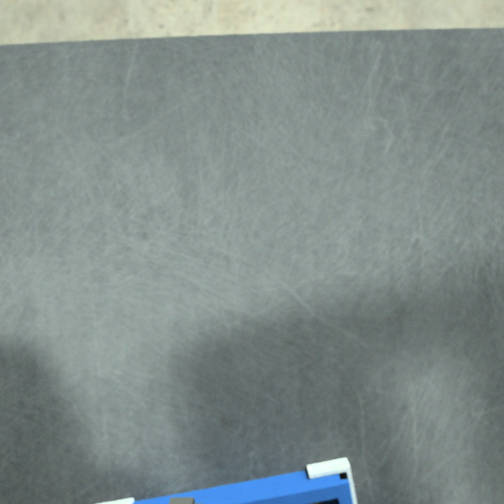

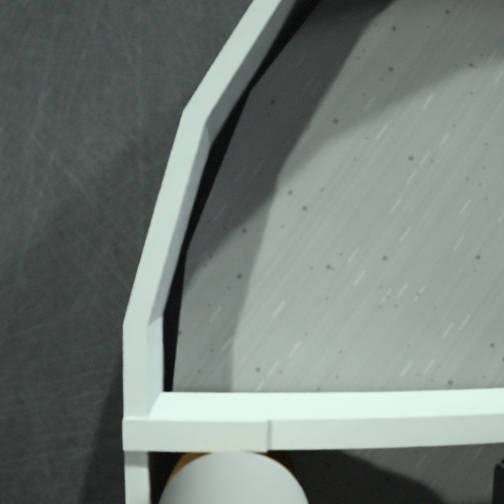

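Scene clock: 383.23 s.
left_arm: end_effector_position=(+0.4632, +0.4088, +0.3476) grip_measured=+1.00 end_effector_quat_wxyz=(+0.004, +0.716, +0.699, -0.004) end_effector_velocity=(+0.000, +0.000, +0.000) end_effector_angular_velocity=(+0.000, -0.001, +0.001) | right_arm: end_effector_position=(+0.3577, -0.1444, +0.1075) grip_measured=+0.40 end_effector_quat_wxyz=(+0.007, +0.708, +0.706, +0.014) end_effector_velocity=(+0.002, +0.000, +0.001) end_effector_angular_velocity=(+0.000, -0.001, +0.001)
Joint positions: left_arm=[ 0.231 -0.062 -1.415 -0.011  1.48  -1.264  0.084] | right_arm=[ 0.661  0.136 -0.929 -0.011  0.763 -0.988  0.061]
Joint velocities: left_arm=[ 0.    -0.    -0.001  0.     0.    -0.001 -0.   ] | right_arm=[-0.001  0.003 -0.006 -0.001  0.002 -0.002 -0.   ]
Joint torques (N m, as the arm reports them, + toward a larger angle): left_arm=[  0.36 -24.99 -12.22  -1.33  -2.15   0.09] | right_arm=[ -0.15 -13.56 -11.48  -0.23  -0.96   0.31]
Motor temperatures (°C, as the motors report them): left_arm=[33 38 53 34 39 36] | right_arm=[35 37 52 33 42 36]
Hand target (left_arm): +0.463, +0.409, +0.348; +0.004, +0.716, +0.699, -0.004
Hand target (right_arm): +0.358, -0.144, +0.108; +0.007, +0.708, +0.706, +0.015
Off the commanded pose (left_arm): 0.000 m, 0 deg.
Off the commanded pose (right_arm): 0.001 m, 0 deg.
move: done
camera_calibration (this result's frames):
cam_left_wrist: T_world_to_cam=[[0.999485, -0.0312895, -0.00717813, -0.415409], [-0.0312448, -0.999492, 0.00625102, 0.490707], [-0.00737008, -0.00602352, -0.999955, 0.48772], [0, 0, 0, 1]] pos_world=[0.434122, 0.480398, 0.481649]
cam_right_wrist: T_world_to_cam=[[0.999806, -0.001619, 0.0196225, -0.328734], [-0.00139371, -0.999933, -0.0114894, -0.0730089], [0.0196397, 0.0114599, -0.999741, 0.229234], [0, 0, 0, 1]] pos_world=[0.324066, -0.0761632, 0.234787]

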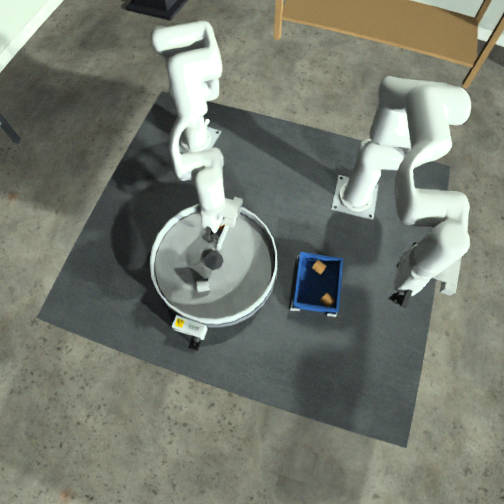

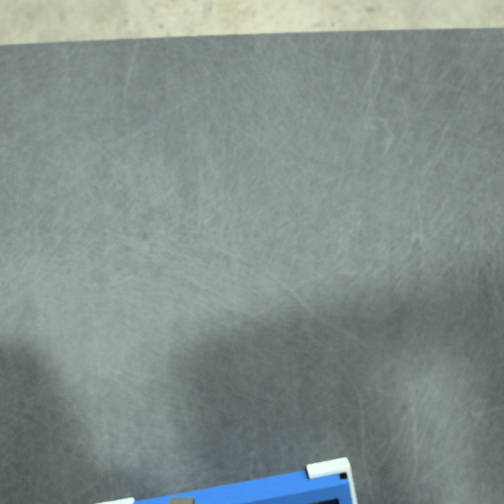

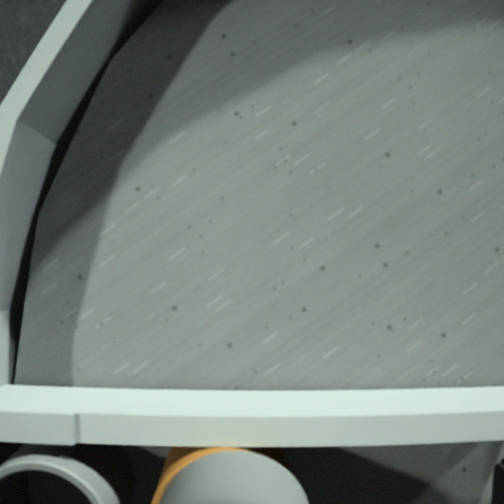

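Scene clock: 384.07 s.
left_arm: end_effector_position=(+0.4632, +0.4088, +0.3476) grip_measured=+1.00 end_effector_quat_wxyz=(+0.004, +0.716, +0.699, -0.004) end_effector_velocity=(-0.001, +0.000, -0.001) end_effector_angular_velocity=(-0.000, +0.003, +0.000) | right_arm: end_effector_position=(+0.3561, -0.1450, +0.1516) grip_measured=+0.39 end_effector_quat_wxyz=(+0.007, +0.708, +0.706, +0.013) end_effector_velocity=(+0.001, +0.000, +0.003) end_effector_angular_velocity=(+0.001, -0.002, +0.001)
Joint positions: left_arm=[ 0.231 -0.062 -1.415 -0.011  1.48  -1.264  0.084] | right_arm=[ 0.662  0.058 -0.974 -0.009  0.887 -0.988  0.061]
Joint velocities: left_arm=[ 0.    -0.     0.001  0.001  0.001 -0.    -0.   ] | right_arm=[-0.    -0.003 -0.005 -0.001  0.006 -0.     0.   ]
Joint torques (N m, as the arm reports them, + toward a larger angle): left_arm=[  0.14 -24.31 -12.27  -1.47  -2.19  -0.01] | right_arm=[ -0.82 -25.04 -23.86  -0.15  -1.47   0.21]
Motor temperatures (°C, as the motors report them): left_arm=[33 38 53 34 39 36] | right_arm=[35 37 52 33 42 36]
Hand target (left_arm): +0.463, +0.409, +0.348; +0.004, +0.716, +0.699, -0.004
Hand target (right_arm): +0.356, -0.145, +0.152; +0.007, +0.708, +0.706, +0.014
Off the commanded pose (left_arm): 0.000 m, 0 deg.
Off the commanded pose (right_arm): 0.001 m, 0 deg.
move: done
camera_calibration (this result's frames):
cam_left_wrist: T_world_to_cam=[[0.999485, -0.0312896, -0.00717826, -0.415409], [-0.0312449, -0.999492, 0.00625104, 0.490707], [-0.00737021, -0.00602354, -0.999955, 0.48772], [0, 0, 0, 1]] pos_world=[0.434122, 0.480398, 0.481649]
cam_right_wrist: T_world_to_cam=[[0.999827, -0.00166809, 0.0185169, -0.327946], [-0.00147, -0.999942, -0.0107064, -0.0732248], [0.0185337, 0.0106773, -0.999771, 0.273693], [0, 0, 0, 1]] pos_world=[0.322709, -0.0766899, 0.278919]

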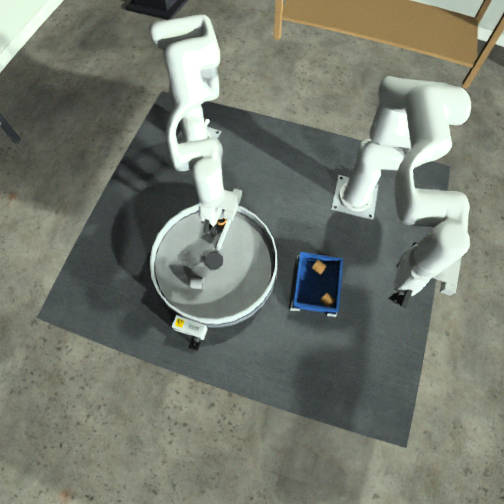

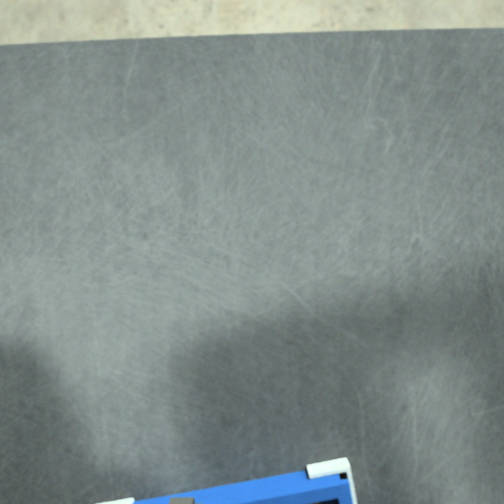

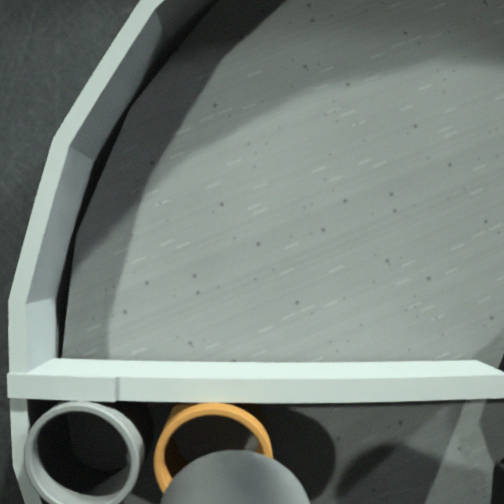

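Scene clock: 384.93 s.
left_arm: end_effector_position=(+0.4632, +0.4088, +0.3476) grip_measured=+1.00 end_effector_quat_wxyz=(+0.004, +0.716, +0.699, -0.004) end_effector_velocity=(-0.000, +0.001, -0.000) end_effector_angular_velocity=(-0.000, +0.000, +0.002) | right_arm: end_effector_position=(+0.3096, -0.1450, +0.1503) grip_measured=+0.39 end_effector_quat_wxyz=(+0.007, +0.708, +0.706, +0.013) end_effector_velocity=(-0.002, -0.000, -0.001) end_effector_angular_velocity=(+0.001, +0.001, -0.003)
Joint positions: left_arm=[ 0.231 -0.062 -1.415 -0.011  1.48  -1.264  0.084] | right_arm=[ 0.721 -0.064 -0.828 -0.012  0.864 -0.928  0.061]
Joint velocities: left_arm=[ 0.002 -0.     0.    -0.     0.    -0.    -0.   ] | right_arm=[ 0.002 -0.004  0.006  0.001 -0.002  0.004  0.   ]
Joint torques (N m, as the arm reports them, + toward a larger angle): left_arm=[  0.09 -24.86 -12.73  -1.09  -2.06  -0.12] | right_arm=[ -0.82 -22.01 -23.76  -0.23  -1.46   0.2 ]
Motor temperatures (°C, as the motors report them): left_arm=[33 38 53 34 39 36] | right_arm=[35 37 52 33 42 36]
Hand target (left_arm): +0.463, +0.409, +0.348; +0.004, +0.716, +0.699, -0.004
Hand target (right_arm): +0.309, -0.145, +0.150; +0.007, +0.708, +0.706, +0.013
Off the commanded pose (left_arm): 0.000 m, 0 deg.
Off the commanded pose (right_arm): 0.000 m, 0 deg.
move: done
camera_calibration (this result's frames):
cam_left_wrist: T_world_to_cam=[[0.999485, -0.0312895, -0.00717825, -0.415409], [-0.0312448, -0.999492, 0.00625111, 0.490707], [-0.0073702, -0.00602361, -0.999955, 0.48772], [0, 0, 0, 1]] pos_world=[0.434122, 0.480398, 0.481649]
cam_right_wrist: T_world_to_cam=[[0.999828, -0.00179352, 0.0184379, -0.281397], [-0.00159393, -0.99994, -0.0108343, -0.0732506], [0.0184562, 0.0108031, -0.999771, 0.273269], [0, 0, 0, 1]] pos_world=[0.276188, -0.076703, 0.277601]

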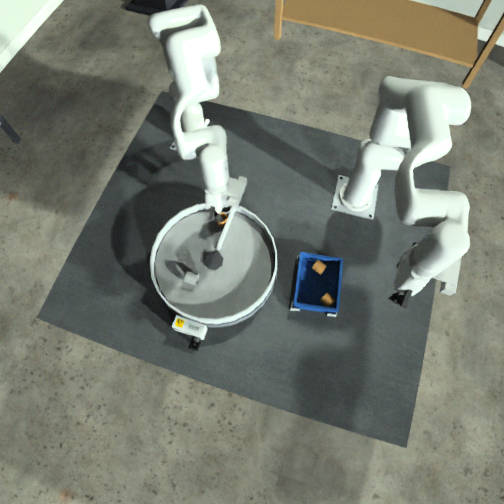

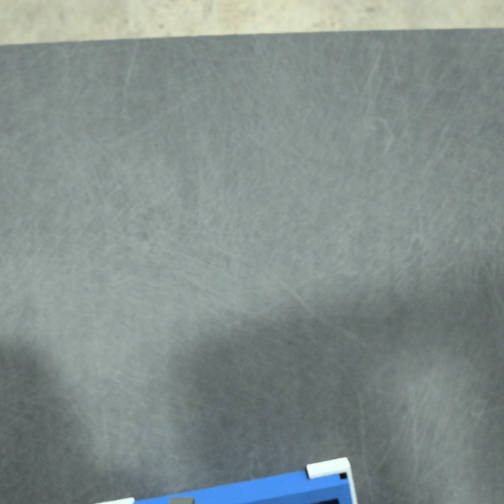

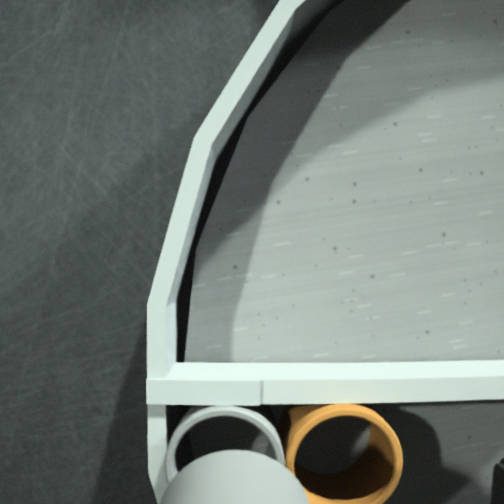

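Scene clock: 386.07 s.
left_arm: end_effector_position=(+0.4632, +0.4088, +0.3476) grip_measured=+1.00 end_effector_quat_wxyz=(+0.004, +0.716, +0.699, -0.004) end_effector_velocity=(+0.000, +0.000, +0.000) end_effector_angular_velocity=(+0.001, -0.001, +0.001) | right_arm: end_effector_position=(+0.3155, -0.1418, +0.1069) grip_measured=+0.41 end_effector_quat_wxyz=(+0.008, +0.708, +0.706, +0.023) end_effector_velocity=(-0.001, -0.000, +0.001) end_effector_angular_velocity=(+0.003, -0.003, -0.002)
Joint positions: left_arm=[ 0.231 -0.062 -1.415 -0.011  1.48  -1.264  0.084] | right_arm=[ 0.719  0.025 -0.783 -0.014  0.711 -0.927  0.061]
Joint velocities: left_arm=[ 0.001  0.    -0.001  0.    -0.    -0.    -0.   ] | right_arm=[ 0.001 -0.007  0.007  0.001 -0.005  0.002 -0.001]
Joint torques (N m, as the arm reports them, + toward a larger angle): left_arm=[ -0.1  -25.1  -12.21  -0.61  -2.2    0.07] | right_arm=[ 3.3   3.45 -1.36  0.97 -2.12  0.73]
Motor temperatures (°C, as the motors report them): left_arm=[33 38 53 34 39 36] | right_arm=[35 37 52 33 42 36]
Hand target (left_arm): +0.463, +0.409, +0.348; +0.004, +0.716, +0.699, -0.004
Hand target (right_arm): +0.311, -0.145, +0.100; +0.006, +0.708, +0.706, +0.013
Off the commanded pose (left_arm): 0.000 m, 0 deg.
Off the commanded pose (right_arm): 0.009 m, 1 deg.
move: off_target (right_arm)
camera_calibration (this result's frames):
cam_left_wrist: T_world_to_cam=[[0.999485, -0.0312894, -0.00717831, -0.415409], [-0.0312448, -0.999492, 0.00625112, 0.490707], [-0.00737026, -0.00602361, -0.999955, 0.48772], [0, 0, 0, 1]] pos_world=[0.434122, 0.480398, 0.481649]
cam_right_wrist: T_world_to_cam=[[0.999428, -0.00248057, 0.0337391, -0.288067], [-0.00174269, -0.999759, -0.021882, -0.0692152], [0.0337852, 0.0218107, -0.999191, 0.226387], [0, 0, 0, 1]] pos_world=[0.280133, -0.0748507, 0.234409]

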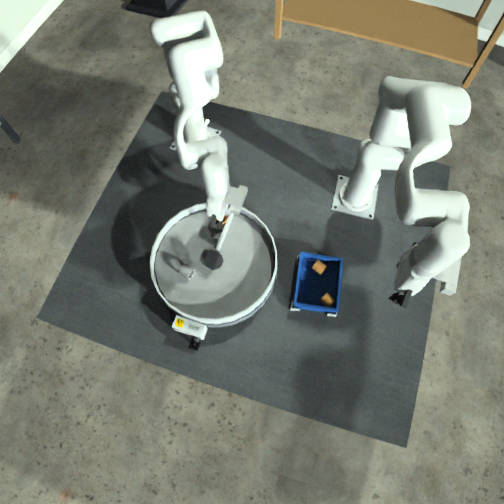

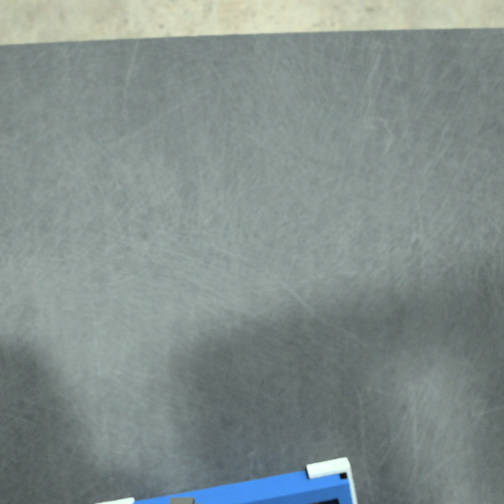

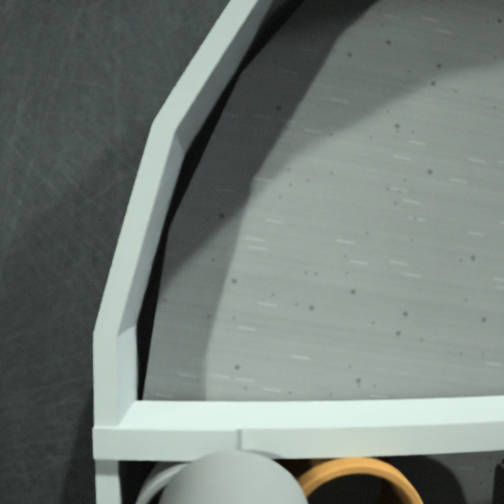

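Scene clock: 387.07 s.
left_arm: end_effector_position=(+0.4632, +0.4088, +0.3476) grip_measured=+1.00 end_effector_quat_wxyz=(+0.004, +0.716, +0.699, -0.004) end_effector_velocity=(+0.000, -0.000, -0.000) end_effector_angular_velocity=(-0.000, +0.000, -0.002) | right_arm: end_effector_position=(+0.3183, -0.1402, +0.1116) grip_measured=-0.66 end_effector_quat_wxyz=(+0.009, +0.708, +0.705, +0.029) end_effector_velocity=(+0.000, +0.000, +0.000) end_effector_angular_velocity=(-0.004, +0.005, +0.001)
Joint positions: left_arm=[ 0.231 -0.062 -1.415 -0.011  1.48  -1.264  0.084] | right_arm=[ 0.718  0.018 -0.787 -0.014  0.709 -0.927  0.015]
Joint velocities: left_arm=[-0.001 -0.     0.    -0.    -0.     0.001 -0.   ] | right_arm=[ 0.     0.005 -0.008 -0.     0.01  -0.001 -0.   ]
Joint torques (N m, as the arm reports them, + toward a larger angle): left_arm=[ -0.53 -24.92 -12.25  -1.04  -2.2    0.29] | right_arm=[ 1.09  0.41 -3.18  0.32 -0.84  0.22]
Motor temperatures (°C, as the motors report them): left_arm=[33 38 53 34 39 36] | right_arm=[35 37 51 33 42 36]
Hand target (left_arm): +0.463, +0.409, +0.348; +0.004, +0.716, +0.699, -0.004
Hand target (right_arm): +0.315, -0.142, +0.107; +0.008, +0.708, +0.706, +0.023
Off the commanded pose (left_arm): 0.000 m, 0 deg.
Off the commanded pose (right_arm): 0.006 m, 1 deg.
move: off_target (right_arm)
camera_calibration (this result's frames):
cam_left_wrist: T_world_to_cam=[[0.999485, -0.0312895, -0.00717829, -0.415409], [-0.0312449, -0.999492, 0.00625115, 0.490707], [-0.00737024, -0.00602364, -0.999955, 0.48772], [0, 0, 0, 1]] pos_world=[0.434122, 0.480398, 0.481649]
cam_right_wrist: T_world_to_cam=[[0.999017, -0.00337762, 0.0441991, -0.292239], [-0.00208376, -0.999569, -0.029287, -0.0665243], [0.0442789, 0.0291661, -0.998593, 0.228589], [0, 0, 0, 1]] pos_world=[0.281691, -0.0741498, 0.239236]

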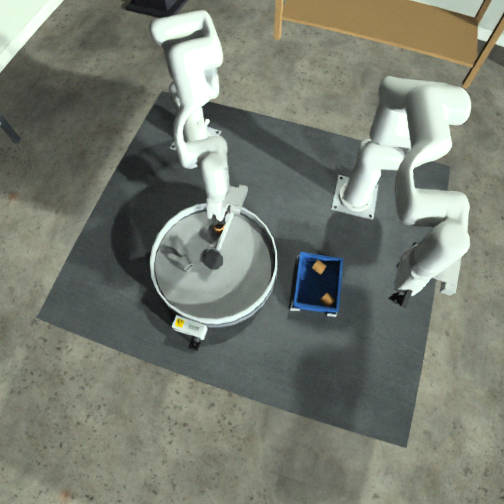

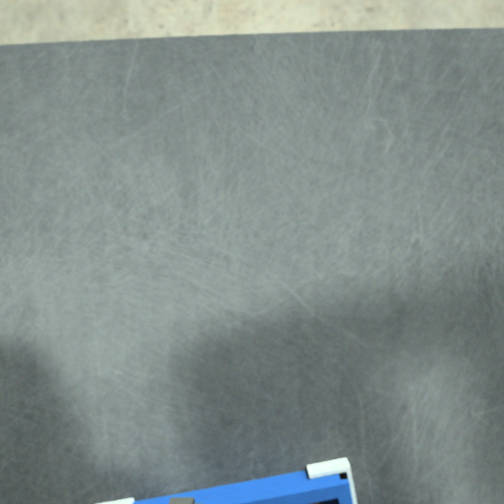

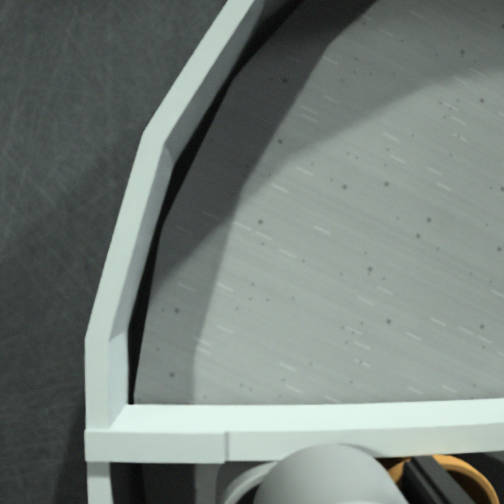

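Scene clock: 388.67 s.
left_arm: end_effector_position=(+0.4632, +0.4088, +0.3476) grip_measured=+1.00 end_effector_quat_wxyz=(+0.004, +0.716, +0.699, -0.004) end_effector_velocity=(-0.000, +0.001, +0.000) end_effector_angular_velocity=(+0.000, -0.000, +0.001) | right_arm: end_effector_position=(+0.3120, -0.1435, +0.2306) grip_measured=-0.69 end_effector_quat_wxyz=(+0.009, +0.708, +0.705, +0.028) end_effector_velocity=(+0.000, -0.000, +0.003) end_effector_angular_velocity=(-0.001, -0.001, +0.001)
Joint positions: left_arm=[ 0.231 -0.062 -1.415 -0.011  1.48  -1.264  0.084] | right_arm=[ 0.722 -0.174 -0.947 -0.011  1.062 -0.929  0.014]
Joint velocities: left_arm=[ 0.001  0.    -0.001  0.     0.001 -0.    -0.   ] | right_arm=[-0.    -0.002 -0.006 -0.001  0.008 -0.001 -0.   ]
Joint torques (N m, as the arm reports them, + toward a larger angle): left_arm=[  0.69 -25.37 -12.45  -1.31  -2.21   0.08] | right_arm=[ -0.55 -20.49 -25.14  -0.47  -1.6    0.17]
Motor temperatures (°C, as the motors report them): left_arm=[33 38 53 34 39 36] | right_arm=[35 37 52 33 42 36]
Hand target (left_arm): +0.463, +0.409, +0.348; +0.004, +0.716, +0.699, -0.004
Hand target (right_arm): +0.312, -0.143, +0.231; +0.009, +0.708, +0.705, +0.029
Off the commanded pose (left_arm): 0.000 m, 0 deg.
Off the commanded pose (right_arm): 0.001 m, 0 deg.
move: done
camera_calibration (this result's frames):
cam_left_wrist: T_world_to_cam=[[0.999485, -0.0312895, -0.00717819, -0.415409], [-0.0312448, -0.999492, 0.00625108, 0.490707], [-0.00737013, -0.00602358, -0.999955, 0.48772], [0, 0, 0, 1]] pos_world=[0.434122, 0.480398, 0.481649]
cam_right_wrist: T_world_to_cam=[[0.999049, -0.00354335, 0.0434604, -0.291061], [-0.00230264, -0.999589, -0.0285651, -0.066528], [0.0435437, 0.0284379, -0.998647, 0.347918], [0, 0, 0, 1]] pos_world=[0.275481, -0.0774261, 0.358196]

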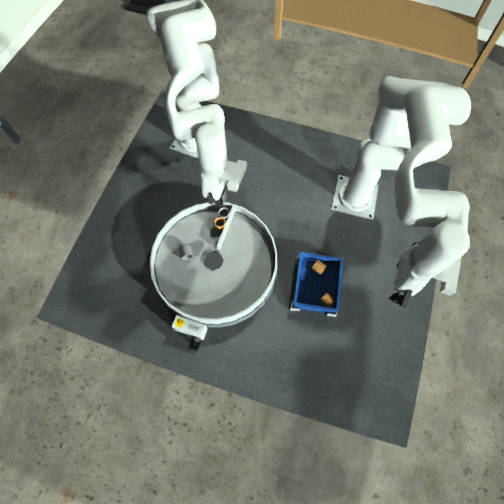

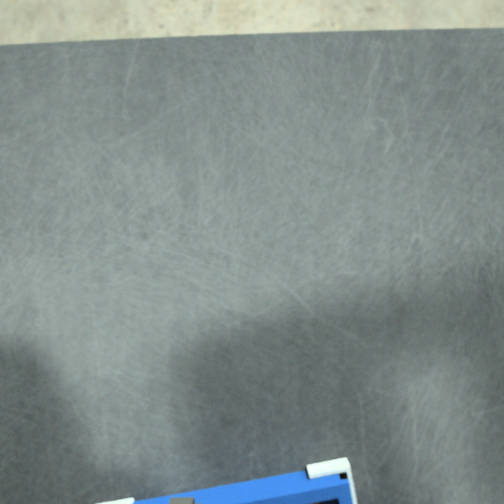

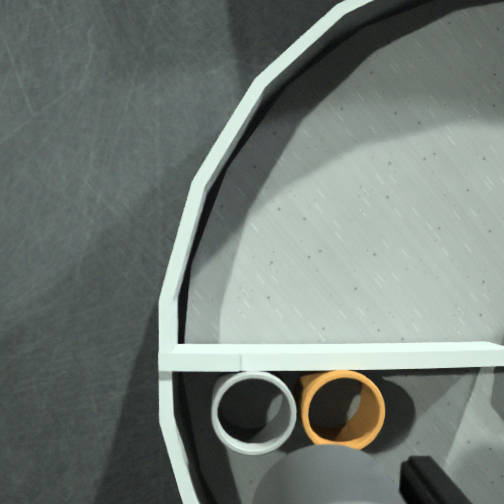

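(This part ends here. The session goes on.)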